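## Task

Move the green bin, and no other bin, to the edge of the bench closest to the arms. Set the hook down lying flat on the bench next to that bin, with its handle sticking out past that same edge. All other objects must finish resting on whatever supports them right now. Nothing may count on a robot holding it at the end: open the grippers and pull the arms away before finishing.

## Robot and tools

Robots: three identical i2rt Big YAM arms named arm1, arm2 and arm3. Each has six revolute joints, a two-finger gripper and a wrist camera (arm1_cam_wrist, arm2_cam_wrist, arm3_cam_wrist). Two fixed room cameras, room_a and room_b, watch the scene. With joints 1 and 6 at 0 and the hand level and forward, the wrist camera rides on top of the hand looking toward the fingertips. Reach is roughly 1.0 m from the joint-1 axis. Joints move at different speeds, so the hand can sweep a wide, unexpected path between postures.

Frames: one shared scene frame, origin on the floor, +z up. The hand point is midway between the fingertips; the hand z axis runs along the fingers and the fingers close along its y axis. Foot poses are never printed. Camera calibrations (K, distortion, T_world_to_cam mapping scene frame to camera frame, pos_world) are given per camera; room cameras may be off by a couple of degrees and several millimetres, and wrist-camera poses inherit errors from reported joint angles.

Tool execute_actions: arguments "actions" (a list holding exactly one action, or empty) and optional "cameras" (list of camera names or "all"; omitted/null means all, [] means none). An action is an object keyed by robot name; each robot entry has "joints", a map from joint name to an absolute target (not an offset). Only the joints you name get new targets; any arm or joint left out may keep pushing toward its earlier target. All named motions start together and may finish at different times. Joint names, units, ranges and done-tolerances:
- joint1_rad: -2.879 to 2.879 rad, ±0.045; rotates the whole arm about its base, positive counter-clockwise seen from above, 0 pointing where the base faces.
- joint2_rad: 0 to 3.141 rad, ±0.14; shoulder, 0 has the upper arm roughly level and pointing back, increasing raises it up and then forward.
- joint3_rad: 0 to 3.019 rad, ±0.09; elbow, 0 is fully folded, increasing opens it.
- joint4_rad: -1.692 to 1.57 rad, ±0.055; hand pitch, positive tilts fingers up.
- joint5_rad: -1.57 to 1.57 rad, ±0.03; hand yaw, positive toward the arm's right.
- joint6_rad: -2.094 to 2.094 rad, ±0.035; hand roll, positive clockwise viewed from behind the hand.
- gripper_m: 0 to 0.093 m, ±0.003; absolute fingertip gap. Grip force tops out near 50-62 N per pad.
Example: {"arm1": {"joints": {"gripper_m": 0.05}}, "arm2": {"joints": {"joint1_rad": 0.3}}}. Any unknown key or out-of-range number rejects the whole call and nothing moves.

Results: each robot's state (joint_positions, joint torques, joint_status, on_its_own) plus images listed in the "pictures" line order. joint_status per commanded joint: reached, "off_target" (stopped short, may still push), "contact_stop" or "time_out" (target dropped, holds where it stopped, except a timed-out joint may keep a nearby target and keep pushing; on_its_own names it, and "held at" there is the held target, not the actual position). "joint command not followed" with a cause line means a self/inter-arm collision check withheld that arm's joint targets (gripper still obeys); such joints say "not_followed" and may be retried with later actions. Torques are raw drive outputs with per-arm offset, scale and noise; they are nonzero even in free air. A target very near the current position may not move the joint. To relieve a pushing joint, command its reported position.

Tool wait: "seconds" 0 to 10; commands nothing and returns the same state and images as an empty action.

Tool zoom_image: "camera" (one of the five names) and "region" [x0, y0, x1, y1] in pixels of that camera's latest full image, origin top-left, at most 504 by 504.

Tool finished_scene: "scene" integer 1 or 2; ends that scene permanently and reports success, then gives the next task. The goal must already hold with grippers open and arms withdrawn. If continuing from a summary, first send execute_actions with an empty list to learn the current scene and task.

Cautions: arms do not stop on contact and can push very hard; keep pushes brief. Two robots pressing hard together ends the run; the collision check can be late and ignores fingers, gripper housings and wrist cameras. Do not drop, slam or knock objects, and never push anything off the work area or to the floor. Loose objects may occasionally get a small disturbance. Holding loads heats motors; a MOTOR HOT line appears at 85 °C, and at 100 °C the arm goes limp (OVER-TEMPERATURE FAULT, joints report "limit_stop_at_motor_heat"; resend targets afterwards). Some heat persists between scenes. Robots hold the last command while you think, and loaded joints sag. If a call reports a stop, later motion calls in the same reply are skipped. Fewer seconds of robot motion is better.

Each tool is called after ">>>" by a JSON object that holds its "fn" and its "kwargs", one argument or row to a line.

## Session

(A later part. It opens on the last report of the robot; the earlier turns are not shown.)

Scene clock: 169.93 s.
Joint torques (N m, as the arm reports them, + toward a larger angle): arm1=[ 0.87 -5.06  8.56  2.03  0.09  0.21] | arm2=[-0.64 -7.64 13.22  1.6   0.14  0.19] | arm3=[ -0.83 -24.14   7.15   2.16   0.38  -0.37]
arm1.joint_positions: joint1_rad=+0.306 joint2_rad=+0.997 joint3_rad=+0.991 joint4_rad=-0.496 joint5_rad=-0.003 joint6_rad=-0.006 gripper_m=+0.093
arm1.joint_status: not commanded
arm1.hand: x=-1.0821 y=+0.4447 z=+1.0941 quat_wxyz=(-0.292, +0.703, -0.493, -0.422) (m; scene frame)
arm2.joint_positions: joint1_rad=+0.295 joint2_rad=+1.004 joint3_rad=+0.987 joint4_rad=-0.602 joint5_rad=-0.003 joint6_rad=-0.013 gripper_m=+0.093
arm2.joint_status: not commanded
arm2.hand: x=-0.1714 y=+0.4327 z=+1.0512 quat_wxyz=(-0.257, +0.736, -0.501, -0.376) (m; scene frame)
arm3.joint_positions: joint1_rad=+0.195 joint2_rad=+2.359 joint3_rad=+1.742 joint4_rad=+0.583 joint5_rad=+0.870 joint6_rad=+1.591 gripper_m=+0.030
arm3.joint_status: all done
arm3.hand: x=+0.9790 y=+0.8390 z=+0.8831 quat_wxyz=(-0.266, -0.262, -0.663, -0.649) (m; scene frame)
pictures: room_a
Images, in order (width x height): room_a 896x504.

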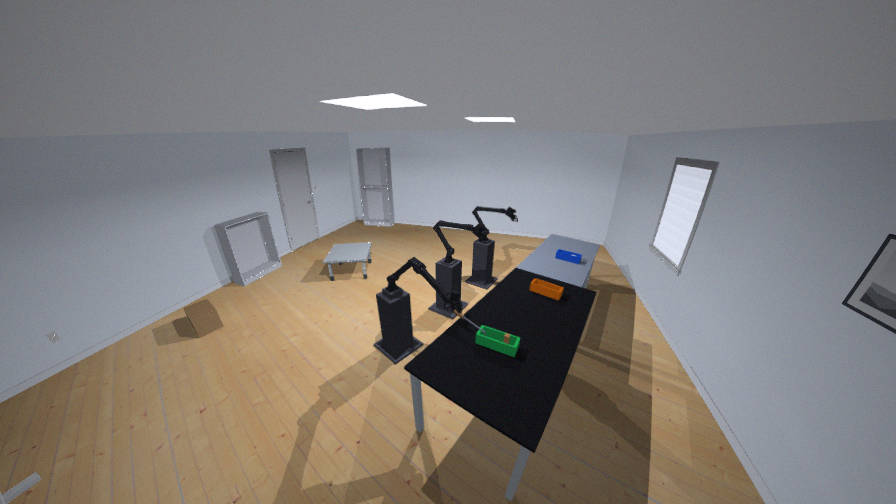

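Continue, drifting left to straighten.

>>> {"fn": "execute_actions", "kwargs": {
  "actions": [
    {"arm3":{"joints":{"joint1_rad":0.23,"joint2_rad":2.23,"joint3_rad":1.53,"joint4_rad":0.68}}}
  ],
  "cameras": []
}}

>>> {"fn": "execute_actions", "kwargs": {
  "actions": [
    {"arm3":{"joints":{"joint1_rad":0.27,"joint5_rad":0.92,"joint2_rad":2.13,"joint3_rad":1.33,"joint4_rad":0.78}}}
  ],
  "cameras": []
}}

>>> {"fn": "execute_actions", "kwargs": {
  "actions": [
    {"arm3":{"joints":{"joint1_rad":0.31,"joint5_rad":0.96,"joint2_rad":2.03,"joint3_rad":1.13,"joint4_rad":0.88}}}
  ],
  "cameras": []
}}

>>> {"fn": "execute_actions", "kwargs": {
  "actions": [
    {"arm3":{"joints":{"joint1_rad":0.35,"joint5_rad":1.0,"joint2_rad":1.94,"joint3_rad":0.95,"joint4_rad":0.97}}}
  ],
  "cameras": ["room_a","room_b"]
}}

>>> {"fn": "zoom_image", "kwargs": {
  "camera": "room_a",
  "region": [390, 270, 530, 370]
}}

Scene clock: 181.50 s.
Joint torques (N m, as the arm reports them, + toward a larger angle): arm1=[ 0.88 -5.08  8.55  2.02  0.09  0.21] | arm2=[-0.19 -7.89 13.18  1.66  0.15  0.17] | arm3=[ -1.18 -22.58   6.79   2.28   0.2   -0.38]
arm1.joint_positions: joint1_rad=+0.306 joint2_rad=+0.997 joint3_rad=+0.991 joint4_rad=-0.496 joint5_rad=-0.003 joint6_rad=-0.006 gripper_m=+0.093
arm1.joint_status: not commanded
arm1.hand: x=-1.0821 y=+0.4447 z=+1.0941 quat_wxyz=(-0.292, +0.703, -0.493, -0.422) (m; scene frame)
arm2.joint_positions: joint1_rad=+0.295 joint2_rad=+1.004 joint3_rad=+0.987 joint4_rad=-0.602 joint5_rad=-0.003 joint6_rad=-0.013 gripper_m=+0.093
arm2.joint_status: not commanded
arm2.hand: x=-0.1714 y=+0.4327 z=+1.0512 quat_wxyz=(-0.257, +0.736, -0.501, -0.376) (m; scene frame)
arm3.joint_positions: joint1_rad=+0.225 joint2_rad=+2.259 joint3_rad=+1.540 joint4_rad=+0.681 joint5_rad=+0.874 joint6_rad=+1.591 gripper_m=+0.030
arm3.joint_status: all done
arm3.hand: x=+0.9605 y=+0.7923 z=+0.8822 quat_wxyz=(-0.259, -0.253, -0.668, -0.651) (m; scene frame)
pictures: none
No camera images: the call's "cameras" was empty. Leave "cameras" out to get every camera's image.

Scene clock: 182.37 s.
Joint torques (N m, as the arm reports them, + toward a larger angle): arm1=[ 0.85 -5.17  8.54  2.02  0.09  0.21] | arm2=[-1.16 -7.66 13.16  1.7   0.18  0.16] | arm3=[ -1.77 -20.83   6.3    2.3    0.21  -0.37]
arm1.joint_positions: joint1_rad=+0.306 joint2_rad=+0.997 joint3_rad=+0.991 joint4_rad=-0.496 joint5_rad=-0.003 joint6_rad=-0.006 gripper_m=+0.093
arm1.joint_status: not commanded
arm1.hand: x=-1.0821 y=+0.4447 z=+1.0941 quat_wxyz=(-0.292, +0.703, -0.493, -0.422) (m; scene frame)
arm2.joint_positions: joint1_rad=+0.295 joint2_rad=+1.004 joint3_rad=+0.987 joint4_rad=-0.602 joint5_rad=-0.003 joint6_rad=-0.013 gripper_m=+0.093
arm2.joint_status: not commanded
arm2.hand: x=-0.1714 y=+0.4327 z=+1.0512 quat_wxyz=(-0.257, +0.736, -0.501, -0.376) (m; scene frame)
arm3.joint_positions: joint1_rad=+0.267 joint2_rad=+2.160 joint3_rad=+1.339 joint4_rad=+0.777 joint5_rad=+0.915 joint6_rad=+1.591 gripper_m=+0.030
arm3.joint_status: all done
arm3.hand: x=+0.9416 y=+0.7356 z=+0.8814 quat_wxyz=(-0.260, -0.251, -0.669, -0.650) (m; scene frame)
pictures: none
No camera images: the call's "cameras" was empty. Leave "cameras" out to get every camera's image.

Scene clock: 183.20 s.
Joint torques (N m, as the arm reports them, + toward a larger angle): arm1=[ 0.85 -5.06  8.54  2.02  0.08  0.22] | arm2=[-0.64 -7.81 13.18  1.6   0.15  0.19] | arm3=[ -1.41 -19.05   5.91   2.55   0.19  -0.4 ]
arm1.joint_positions: joint1_rad=+0.306 joint2_rad=+0.997 joint3_rad=+0.991 joint4_rad=-0.496 joint5_rad=-0.003 joint6_rad=-0.006 gripper_m=+0.093
arm1.joint_status: not commanded
arm1.hand: x=-1.0821 y=+0.4447 z=+1.0941 quat_wxyz=(-0.292, +0.703, -0.493, -0.422) (m; scene frame)
arm2.joint_positions: joint1_rad=+0.295 joint2_rad=+1.004 joint3_rad=+0.987 joint4_rad=-0.602 joint5_rad=-0.003 joint6_rad=-0.013 gripper_m=+0.093
arm2.joint_status: not commanded
arm2.hand: x=-0.1714 y=+0.4327 z=+1.0512 quat_wxyz=(-0.257, +0.736, -0.501, -0.376) (m; scene frame)
arm3.joint_positions: joint1_rad=+0.306 joint2_rad=+2.060 joint3_rad=+1.136 joint4_rad=+0.874 joint5_rad=+0.954 joint6_rad=+1.591 gripper_m=+0.030
arm3.joint_status: all done
arm3.hand: x=+0.9300 y=+0.6731 z=+0.8805 quat_wxyz=(-0.261, -0.249, -0.671, -0.648) (m; scene frame)
pictures: none
No camera images: the call's "cameras" was empty. Leave "cameras" out to get every camera's image.

Scene clock: 184.00 s.
Joint torques (N m, as the arm reports them, + toward a larger angle): arm1=[ 0.89 -5.05  8.52  2.02  0.09  0.21] | arm2=[-0.6  -7.65 13.21  1.66  0.17  0.17] | arm3=[ -1.27 -16.61   5.51   2.6    0.28  -0.37]
arm1.joint_positions: joint1_rad=+0.306 joint2_rad=+0.997 joint3_rad=+0.991 joint4_rad=-0.496 joint5_rad=-0.003 joint6_rad=-0.006 gripper_m=+0.093
arm1.joint_status: not commanded
arm1.hand: x=-1.0821 y=+0.4447 z=+1.0941 quat_wxyz=(-0.292, +0.703, -0.493, -0.422) (m; scene frame)
arm2.joint_positions: joint1_rad=+0.295 joint2_rad=+1.004 joint3_rad=+0.987 joint4_rad=-0.602 joint5_rad=-0.003 joint6_rad=-0.013 gripper_m=+0.093
arm2.joint_status: not commanded
arm2.hand: x=-0.1714 y=+0.4327 z=+1.0512 quat_wxyz=(-0.257, +0.736, -0.501, -0.376) (m; scene frame)
arm3.joint_positions: joint1_rad=+0.346 joint2_rad=+1.970 joint3_rad=+0.954 joint4_rad=+0.960 joint5_rad=+0.993 joint6_rad=+1.591 gripper_m=+0.030
arm3.joint_status: all done
arm3.hand: x=+0.9230 y=+0.6125 z=+0.8797 quat_wxyz=(-0.263, -0.247, -0.672, -0.646) (m; scene frame)
pictures: room_a, room_b
Images, in order (width x height): room_a 896x504, room_b 896x504.

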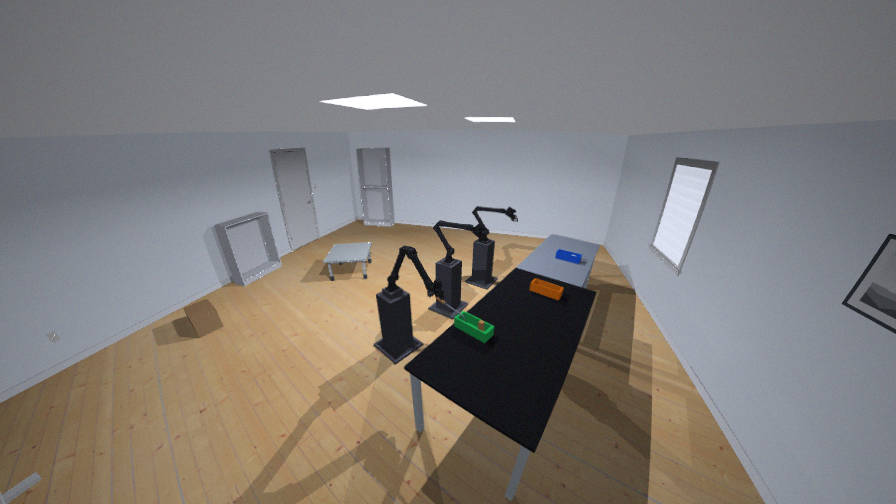

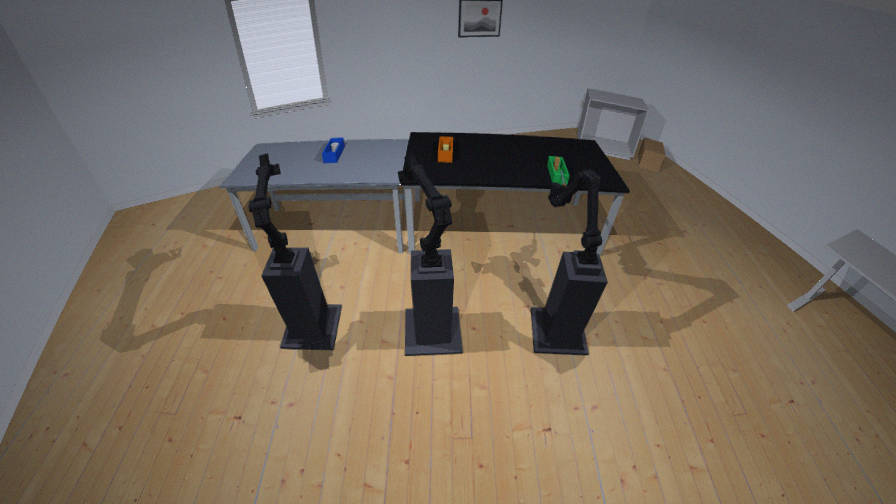

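Region (390, 270, 530, 370) of room_a's 896x504 image, scaled by 3.600, with more detail than that image has; it fills the top 360 rows of this view, and the rest is white.

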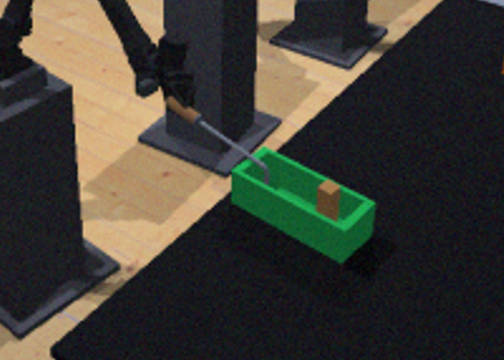

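>>> {"fn": "execute_actions", "kwargs": {
  "actions": [
    {"arm3":{"joints":{"joint2_rad":1.9,"joint3_rad":0.875,"joint4_rad":1.0}}}
  ],
  "cameras": []
}}

>>> {"fn": "execute_actions", "kwargs": {
  "actions": [
    {"arm3":{"joints":{"joint2_rad":1.95,"joint3_rad":1.02,"joint4_rad":1.02}}}
  ],
  "cameras": []
}}

>>> {"fn": "execute_actions", "kwargs": {
  "actions": [
    {"arm3":{"joints":{"joint2_rad":1.7,"joint3_rad":1.15,"joint4_rad":0.65}}}
  ],
  "cameras": []
}}

>>> {"fn": "execute_actions", "kwargs": {
  "actions": [
    {"arm3":{"joints":{"joint1_rad":0.31,"joint5_rad":0}}}
  ],
  "cameras": []
}}

>>> {"fn": "execute_actions", "kwargs": {
  "actions": [
    {"arm3":{"joints":{"joint2_rad":2.22,"joint3_rad":1.25,"joint4_rad":1.46,"joint6_rad":0.9}}}
  ],
  "cameras": ["room_a"]
}}

>>> {"fn": "zoom_image", "kwargs": {
  "camera": "room_a",
  "region": [390, 250, 550, 370]
}}

Scene clock: 194.70 s.
Joint torques (N m, as the arm reports them, + toward a larger angle): arm1=[ 0.89 -5.04  8.55  2.01  0.09  0.21] | arm2=[-0.39 -7.56 13.15  1.63  0.17  0.15] | arm3=[ -0.91 -16.26   5.21   2.62   0.28  -0.39]
arm1.joint_positions: joint1_rad=+0.306 joint2_rad=+0.997 joint3_rad=+0.991 joint4_rad=-0.496 joint5_rad=-0.003 joint6_rad=-0.006 gripper_m=+0.093
arm1.joint_status: not commanded
arm1.hand: x=-1.0821 y=+0.4447 z=+1.0941 quat_wxyz=(-0.292, +0.703, -0.493, -0.422) (m; scene frame)
arm2.joint_positions: joint1_rad=+0.295 joint2_rad=+1.004 joint3_rad=+0.987 joint4_rad=-0.602 joint5_rad=-0.003 joint6_rad=-0.013 gripper_m=+0.093
arm2.joint_status: not commanded
arm2.hand: x=-0.1714 y=+0.4327 z=+1.0512 quat_wxyz=(-0.257, +0.736, -0.501, -0.376) (m; scene frame)
arm3.joint_positions: joint1_rad=+0.346 joint2_rad=+1.930 joint3_rad=+0.877 joint4_rad=+0.990 joint5_rad=+0.993 joint6_rad=+1.591 gripper_m=+0.030
arm3.joint_status: all done
arm3.hand: x=+0.9292 y=+0.5883 z=+0.8801 quat_wxyz=(-0.264, -0.246, -0.674, -0.645) (m; scene frame)
pictures: none
No camera images: the call's "cameras" was empty. Leave "cameras" out to get every camera's image.

Scene clock: 195.63 s.
Joint torques (N m, as the arm reports them, + toward a larger angle): arm1=[ 0.83 -5.08  8.54  2.02  0.08  0.22] | arm2=[-0.5  -7.53 13.2   1.63  0.17  0.16] | arm3=[ -1.29 -16.41  10.25   3.23   0.02  -0.04]
arm1.joint_positions: joint1_rad=+0.306 joint2_rad=+0.997 joint3_rad=+0.991 joint4_rad=-0.496 joint5_rad=-0.003 joint6_rad=-0.006 gripper_m=+0.093
arm1.joint_status: not commanded
arm1.hand: x=-1.0821 y=+0.4447 z=+1.0941 quat_wxyz=(-0.292, +0.703, -0.493, -0.422) (m; scene frame)
arm2.joint_positions: joint1_rad=+0.295 joint2_rad=+1.004 joint3_rad=+0.987 joint4_rad=-0.602 joint5_rad=-0.003 joint6_rad=-0.013 gripper_m=+0.093
arm2.joint_status: not commanded
arm2.hand: x=-0.1714 y=+0.4327 z=+1.0512 quat_wxyz=(-0.257, +0.736, -0.501, -0.376) (m; scene frame)
arm3.joint_positions: joint1_rad=+0.346 joint2_rad=+1.971 joint3_rad=+0.960 joint4_rad=+0.996 joint5_rad=+0.998 joint6_rad=+1.564 gripper_m=+0.030
arm3.joint_status: all done
arm3.hand: x=+0.9229 y=+0.6143 z=+0.8878 quat_wxyz=(-0.265, -0.248, -0.663, -0.655) (m; scene frame)
pictures: none
No camera images: the call's "cameras" was empty. Leave "cameras" out to get every camera's image.

Scene clock: 196.87 s.
Joint torques (N m, as the arm reports them, + toward a larger angle): arm1=[ 0.82 -5.02  8.53  2.02  0.08  0.22] | arm2=[-0.75 -7.74 13.11  1.72  0.18  0.18] | arm3=[ -1.17 -15.83  11.99   3.06   0.    -0.02]
arm1.joint_positions: joint1_rad=+0.306 joint2_rad=+0.997 joint3_rad=+0.991 joint4_rad=-0.496 joint5_rad=-0.003 joint6_rad=-0.006 gripper_m=+0.093
arm1.joint_status: not commanded
arm1.hand: x=-1.0821 y=+0.4447 z=+1.0941 quat_wxyz=(-0.292, +0.703, -0.493, -0.422) (m; scene frame)
arm2.joint_positions: joint1_rad=+0.295 joint2_rad=+1.004 joint3_rad=+0.987 joint4_rad=-0.602 joint5_rad=-0.003 joint6_rad=-0.013 gripper_m=+0.093
arm2.joint_status: not commanded
arm2.hand: x=-0.1714 y=+0.4327 z=+1.0512 quat_wxyz=(-0.257, +0.736, -0.501, -0.376) (m; scene frame)
arm3.joint_positions: joint1_rad=+0.346 joint2_rad=+1.720 joint3_rad=+1.095 joint4_rad=+0.629 joint5_rad=+0.998 joint6_rad=+1.559 gripper_m=+0.030
arm3.joint_status: all done
arm3.hand: x=+0.9165 y=+0.6341 z=+1.0333 quat_wxyz=(-0.262, -0.251, -0.658, -0.659) (m; scene frame)
pictures: none
No camera images: the call's "cameras" was empty. Leave "cameras" out to get every camera's image.

Scene clock: 198.33 s.
Joint torques (N m, as the arm reports them, + toward a larger angle): arm1=[ 0.8  -5.12  8.53  2.01  0.09  0.22] | arm2=[-1.12 -7.59 13.12  1.56  0.16  0.16] | arm3=[ -1.98 -15.93  12.36   3.75  -0.16  -0.01]
arm1.joint_positions: joint1_rad=+0.306 joint2_rad=+0.997 joint3_rad=+0.991 joint4_rad=-0.496 joint5_rad=-0.003 joint6_rad=-0.006 gripper_m=+0.093
arm1.joint_status: not commanded
arm1.hand: x=-1.0821 y=+0.4447 z=+1.0941 quat_wxyz=(-0.292, +0.703, -0.493, -0.422) (m; scene frame)
arm2.joint_positions: joint1_rad=+0.295 joint2_rad=+1.004 joint3_rad=+0.987 joint4_rad=-0.602 joint5_rad=-0.003 joint6_rad=-0.013 gripper_m=+0.093
arm2.joint_status: not commanded
arm2.hand: x=-0.1714 y=+0.4327 z=+1.0512 quat_wxyz=(-0.257, +0.736, -0.501, -0.376) (m; scene frame)
arm3.joint_positions: joint1_rad=+0.309 joint2_rad=+1.720 joint3_rad=+1.095 joint4_rad=+0.622 joint5_rad=+0.002 joint6_rad=+1.559 gripper_m=+0.030
arm3.joint_status: all done
arm3.hand: x=+0.7821 y=+0.6799 z=+1.0308 quat_wxyz=(+0.069, +0.084, -0.704, -0.702) (m; scene frame)
pictures: none
No camera images: the call's "cameras" was empty. Leave "cameras" out to get every camera's image.

Scene clock: 200.00 s.
Joint torques (N m, as the arm reports them, + toward a larger angle): arm1=[ 0.85 -5.08  8.54  2.01  0.09  0.21] | arm2=[-0.37 -7.63 13.19  1.7   0.16  0.16] | arm3=[ -1.89 -20.91   8.98   4.58   0.06  -0.13]
arm1.joint_positions: joint1_rad=+0.306 joint2_rad=+0.997 joint3_rad=+0.991 joint4_rad=-0.496 joint5_rad=-0.003 joint6_rad=-0.006 gripper_m=+0.093
arm1.joint_status: not commanded
arm1.hand: x=-1.0821 y=+0.4447 z=+1.0941 quat_wxyz=(-0.292, +0.703, -0.493, -0.422) (m; scene frame)
arm2.joint_positions: joint1_rad=+0.295 joint2_rad=+1.004 joint3_rad=+0.987 joint4_rad=-0.602 joint5_rad=-0.003 joint6_rad=-0.013 gripper_m=+0.093
arm2.joint_status: not commanded
arm2.hand: x=-0.1714 y=+0.4327 z=+1.0512 quat_wxyz=(-0.257, +0.736, -0.501, -0.376) (m; scene frame)
arm3.joint_positions: joint1_rad=+0.311 joint2_rad=+2.264 joint3_rad=+1.202 joint4_rad=+1.408 joint5_rad=-0.004 joint6_rad=+0.901 gripper_m=+0.030
arm3.joint_status: all done
arm3.hand: x=+0.7740 y=+0.7109 z=+0.8881 quat_wxyz=(-0.183, +0.252, -0.517, -0.797) (m; scene frame)
pictures: room_a
Images, in order (width x height): room_a 896x504.

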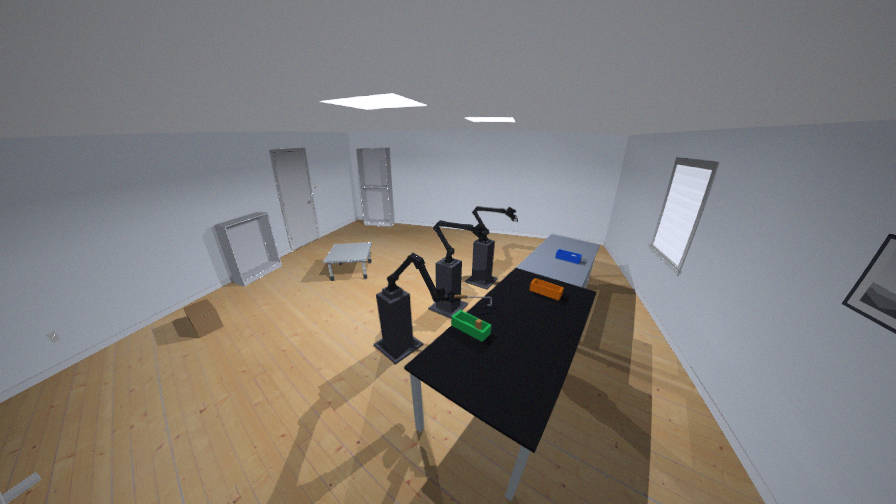

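Region (390, 250, 550, 370) of room_a's 896x504 image, scaled by 3.150, with more detail than that image has; it fills the top 378 rows of this view, and the rest is white.

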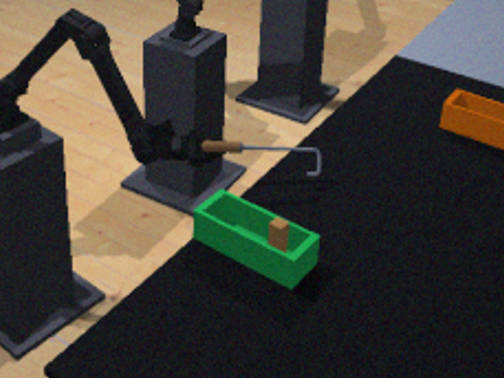

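>>> {"fn": "execute_actions", "kwargs": {
  "actions": [
    {"arm3":{"joints":{"joint6_rad":-0.02}}}
  ],
  "cameras": []
}}

>>> {"fn": "execute_actions", "kwargs": {
  "actions": [
    {"arm3":{"joints":{"joint4_rad":1.13}}}
  ],
  "cameras": []
}}

>>> {"fn": "execute_actions", "kwargs": {
  "actions": [
    {"arm3":{"joints":{"joint2_rad":2.27,"joint3_rad":1.45,"joint4_rad":0.87}}}
  ],
  "cameras": ["arm3_cam_wrist"]
}}

>>> {"fn": "execute_actions", "kwargs": {
  "actions": [
    {"arm3":{"joints":{"joint2_rad":2.22,"joint3_rad":1.55,"joint4_rad":0.38}}}
  ],
  "cameras": ["arm3_cam_wrist"]
}}

Scene clock: 207.80 s.
Joint torques (N m, as the arm reports them, + toward a larger angle): arm1=[ 0.8  -5.13  8.54  1.99  0.09  0.22] | arm2=[-0.8  -7.42 13.17  1.61  0.17  0.16] | arm3=[ -1.66 -21.18   8.98   4.51   0.04  -0.26]
arm1.joint_positions: joint1_rad=+0.306 joint2_rad=+0.997 joint3_rad=+0.991 joint4_rad=-0.496 joint5_rad=-0.003 joint6_rad=-0.006 gripper_m=+0.093
arm1.joint_status: not commanded
arm1.hand: x=-1.0821 y=+0.4447 z=+1.0941 quat_wxyz=(-0.292, +0.703, -0.493, -0.422) (m; scene frame)
arm2.joint_positions: joint1_rad=+0.295 joint2_rad=+1.004 joint3_rad=+0.987 joint4_rad=-0.602 joint5_rad=-0.003 joint6_rad=-0.013 gripper_m=+0.093
arm2.joint_status: not commanded
arm2.hand: x=-0.1714 y=+0.4327 z=+1.0512 quat_wxyz=(-0.257, +0.736, -0.501, -0.376) (m; scene frame)
arm3.joint_positions: joint1_rad=+0.311 joint2_rad=+2.264 joint3_rad=+1.202 joint4_rad=+1.408 joint5_rad=-0.003 joint6_rad=-0.001 gripper_m=+0.030
arm3.joint_status: all done
arm3.hand: x=+0.7742 y=+0.7109 z=+0.8881 quat_wxyz=(-0.512, +0.452, -0.356, -0.637) (m; scene frame)
pictures: none
No camera images: the call's "cameras" was empty. Leave "cameras" out to get every camera's image.

Scene clock: 208.83 s.
Joint torques (N m, as the arm reports them, + toward a larger angle): arm1=[ 0.9  -5.07  8.53  2.01  0.09  0.21] | arm2=[-0.76 -7.61 13.13  1.63  0.16  0.17] | arm3=[ -1.79 -20.66   8.48   2.07   0.04  -0.08]
arm1.joint_positions: joint1_rad=+0.306 joint2_rad=+0.997 joint3_rad=+0.991 joint4_rad=-0.496 joint5_rad=-0.003 joint6_rad=-0.006 gripper_m=+0.093
arm1.joint_status: not commanded
arm1.hand: x=-1.0821 y=+0.4447 z=+1.0941 quat_wxyz=(-0.292, +0.703, -0.493, -0.422) (m; scene frame)
arm2.joint_positions: joint1_rad=+0.295 joint2_rad=+1.004 joint3_rad=+0.987 joint4_rad=-0.602 joint5_rad=-0.003 joint6_rad=-0.013 gripper_m=+0.093
arm2.joint_status: not commanded
arm2.hand: x=-0.1714 y=+0.4327 z=+1.0512 quat_wxyz=(-0.257, +0.736, -0.501, -0.376) (m; scene frame)
arm3.joint_positions: joint1_rad=+0.311 joint2_rad=+2.257 joint3_rad=+1.214 joint4_rad=+1.141 joint5_rad=-0.003 joint6_rad=-0.018 gripper_m=+0.030
arm3.joint_status: all done
arm3.hand: x=+0.7706 y=+0.7283 z=+0.8341 quat_wxyz=(-0.469, +0.532, -0.412, -0.572) (m; scene frame)
pictures: none
No camera images: the call's "cameras" was empty. Leave "cameras" out to get every camera's image.

Scene clock: 209.73 s.
Joint torques (N m, as the arm reports them, + toward a larger angle): arm1=[ 0.88 -5.05  8.53  2.    0.09  0.22] | arm2=[-0.34 -7.78 13.26  1.8   0.14  0.18] | arm3=[ -1.9  -19.44  10.38   2.2    0.02  -0.05]
arm1.joint_positions: joint1_rad=+0.306 joint2_rad=+0.997 joint3_rad=+0.991 joint4_rad=-0.496 joint5_rad=-0.003 joint6_rad=-0.006 gripper_m=+0.093
arm1.joint_status: not commanded
arm1.hand: x=-1.0821 y=+0.4447 z=+1.0941 quat_wxyz=(-0.292, +0.703, -0.493, -0.422) (m; scene frame)
arm2.joint_positions: joint1_rad=+0.295 joint2_rad=+1.004 joint3_rad=+0.987 joint4_rad=-0.602 joint5_rad=-0.003 joint6_rad=-0.013 gripper_m=+0.093
arm2.joint_status: not commanded
arm2.hand: x=-0.1714 y=+0.4327 z=+1.0512 quat_wxyz=(-0.257, +0.736, -0.501, -0.376) (m; scene frame)
arm3.joint_positions: joint1_rad=+0.311 joint2_rad=+2.264 joint3_rad=+1.403 joint4_rad=+0.880 joint5_rad=-0.003 joint6_rad=-0.019 gripper_m=+0.030
arm3.joint_status: all done
arm3.hand: x=+0.7575 y=+0.7863 z=+0.8527 quat_wxyz=(-0.452, +0.554, -0.430, -0.551) (m; scene frame)
pictures: arm3_cam_wrist
camera_calibration (this result's frames):
arm3_cam_wrist: T_world_to_cam=[[0.972738, 0.229661, 0.0321993, -0.94453], [0.157412, -0.55191, -0.818912, 1.01802], [-0.170301, 0.801655, -0.573015, 0.110308], [0, 0, 0, 1]] pos_world=[0.777317, 0.690348, 0.927291]
Images, in order (width x height): arm3_cam_wrist 504x504.

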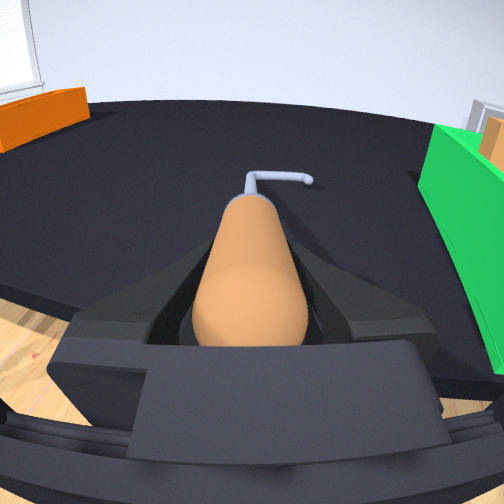

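Scene clock: 210.90 s.
Joint torques (N m, as the arm reports them, + toward a larger angle): arm1=[ 0.92 -5.09  8.52  2.01  0.09  0.22] | arm2=[-1.   -7.68 13.22  1.69  0.17  0.17] | arm3=[ -1.98 -22.49  10.58   2.26   0.    -0.06]
arm1.joint_positions: joint1_rad=+0.306 joint2_rad=+0.997 joint3_rad=+0.991 joint4_rad=-0.496 joint5_rad=-0.003 joint6_rad=-0.006 gripper_m=+0.093
arm1.joint_status: not commanded
arm1.hand: x=-1.0821 y=+0.4447 z=+1.0941 quat_wxyz=(-0.292, +0.703, -0.493, -0.422) (m; scene frame)
arm2.joint_positions: joint1_rad=+0.295 joint2_rad=+1.004 joint3_rad=+0.987 joint4_rad=-0.602 joint5_rad=-0.003 joint6_rad=-0.013 gripper_m=+0.093
arm2.joint_status: not commanded
arm2.hand: x=-0.1714 y=+0.4327 z=+1.0512 quat_wxyz=(-0.257, +0.736, -0.501, -0.376) (m; scene frame)
arm3.joint_positions: joint1_rad=+0.311 joint2_rad=+2.246 joint3_rad=+1.511 joint4_rad=+0.385 joint5_rad=-0.002 joint6_rad=-0.019 gripper_m=+0.030
arm3.joint_status: all done
arm3.hand: x=+0.7548 y=+0.8011 z=+0.8025 quat_wxyz=(-0.364, +0.647, -0.504, -0.442) (m; scene frame)
pictures: arm3_cam_wrist
camera_calibration (this result's frames):
arm3_cam_wrist: T_world_to_cam=[[0.971252, 0.236473, 0.0274026, -0.94417], [0.211202, -0.802855, -0.55751, 0.936092], [-0.109836, 0.54727, -0.829718, 0.433416], [0, 0, 0, 1]] pos_world=[0.766926, 0.737621, 0.907366]
Images, in order (width x height): arm3_cam_wrist 504x504.

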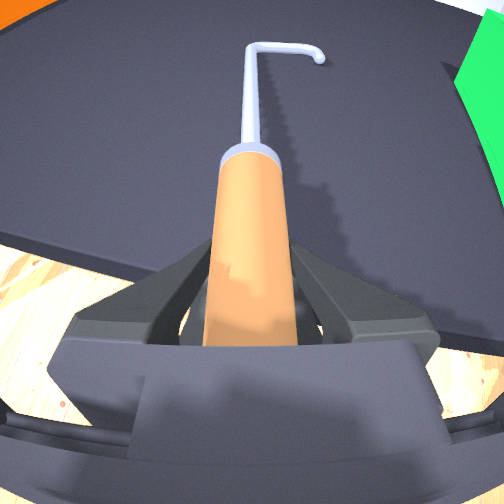

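>>> {"fn": "execute_actions", "kwargs": {
  "actions": [
    {"arm3":{"joints":{"gripper_m":0.093}}}
  ],
  "cameras": []
}}

>>> {"fn": "execute_actions", "kwargs": {
  "actions": [
    {"arm3":{"joints":{"joint2_rad":1.7,"joint4_rad":-0.55}}}
  ],
  "cameras": ["arm3_cam_wrist"]
}}

Scene clock: 214.67 s.
Joint torques (N m, as the arm reports them, + toward a larger angle): arm1=[ 0.82 -5.04  8.52  1.99  0.08  0.21] | arm2=[-0.91 -7.34 13.15  1.71  0.16  0.17] | arm3=[ -1.77 -22.45  10.53   2.4    0.    -0.05]
arm1.joint_positions: joint1_rad=+0.306 joint2_rad=+0.997 joint3_rad=+0.991 joint4_rad=-0.496 joint5_rad=-0.003 joint6_rad=-0.006 gripper_m=+0.093
arm1.joint_status: not commanded
arm1.hand: x=-1.0821 y=+0.4447 z=+1.0941 quat_wxyz=(-0.292, +0.703, -0.493, -0.422) (m; scene frame)
arm2.joint_positions: joint1_rad=+0.295 joint2_rad=+1.004 joint3_rad=+0.987 joint4_rad=-0.602 joint5_rad=-0.003 joint6_rad=-0.013 gripper_m=+0.093
arm2.joint_status: not commanded
arm2.hand: x=-0.1714 y=+0.4327 z=+1.0512 quat_wxyz=(-0.257, +0.736, -0.501, -0.376) (m; scene frame)
arm3.joint_positions: joint1_rad=+0.311 joint2_rad=+2.246 joint3_rad=+1.511 joint4_rad=+0.384 joint5_rad=-0.002 joint6_rad=-0.019 gripper_m=+0.093
arm3.joint_status: all done
arm3.hand: x=+0.7548 y=+0.8009 z=+0.8022 quat_wxyz=(-0.363, +0.647, -0.504, -0.441) (m; scene frame)
pictures: none
No camera images: the call's "cameras" was empty. Leave "cameras" out to get every camera's image.

Scene clock: 216.37 s.
Joint torques (N m, as the arm reports them, + toward a larger angle): arm1=[ 0.85 -5.05  8.52  2.01  0.08  0.21] | arm2=[-1.06 -7.63 13.26  1.67  0.19  0.2 ] | arm3=[ -1.72 -16.66  10.63   2.15   0.02  -0.07]
arm1.joint_positions: joint1_rad=+0.306 joint2_rad=+0.997 joint3_rad=+0.991 joint4_rad=-0.496 joint5_rad=-0.003 joint6_rad=-0.006 gripper_m=+0.093
arm1.joint_status: not commanded
arm1.hand: x=-1.0821 y=+0.4447 z=+1.0941 quat_wxyz=(-0.292, +0.703, -0.493, -0.422) (m; scene frame)
arm2.joint_positions: joint1_rad=+0.295 joint2_rad=+1.004 joint3_rad=+0.987 joint4_rad=-0.602 joint5_rad=-0.003 joint6_rad=-0.013 gripper_m=+0.093
arm2.joint_status: not commanded
arm2.hand: x=-0.1714 y=+0.4327 z=+1.0512 quat_wxyz=(-0.257, +0.736, -0.501, -0.376) (m; scene frame)
arm3.joint_positions: joint1_rad=+0.311 joint2_rad=+1.704 joint3_rad=+1.535 joint4_rad=-0.548 joint5_rad=-0.002 joint6_rad=-0.019 gripper_m=+0.093
arm3.joint_status: all done
arm3.hand: x=+0.7801 y=+0.6797 z=+1.0308 quat_wxyz=(-0.263, +0.718, -0.561, -0.318) (m; scene frame)
pictures: arm3_cam_wrist
camera_calibration (this result's frames):
arm3_cam_wrist: T_world_to_cam=[[0.970064, 0.242048, 0.0196999, -0.94126], [0.24027, -0.944811, -0.222717, 0.689309], [-0.0352957, 0.220784, -0.974684, 1.00525], [0, 0, 0, 1]] pos_world=[0.782943, 0.657154, 1.15187]
Images, in order (width x height): arm3_cam_wrist 504x504.

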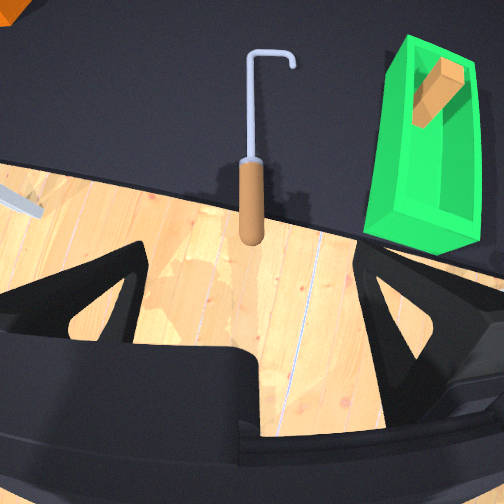

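>>> {"fn": "finished_scene", "kwargs": {
  "scene": 2
}}

The scene is finished: the task was done.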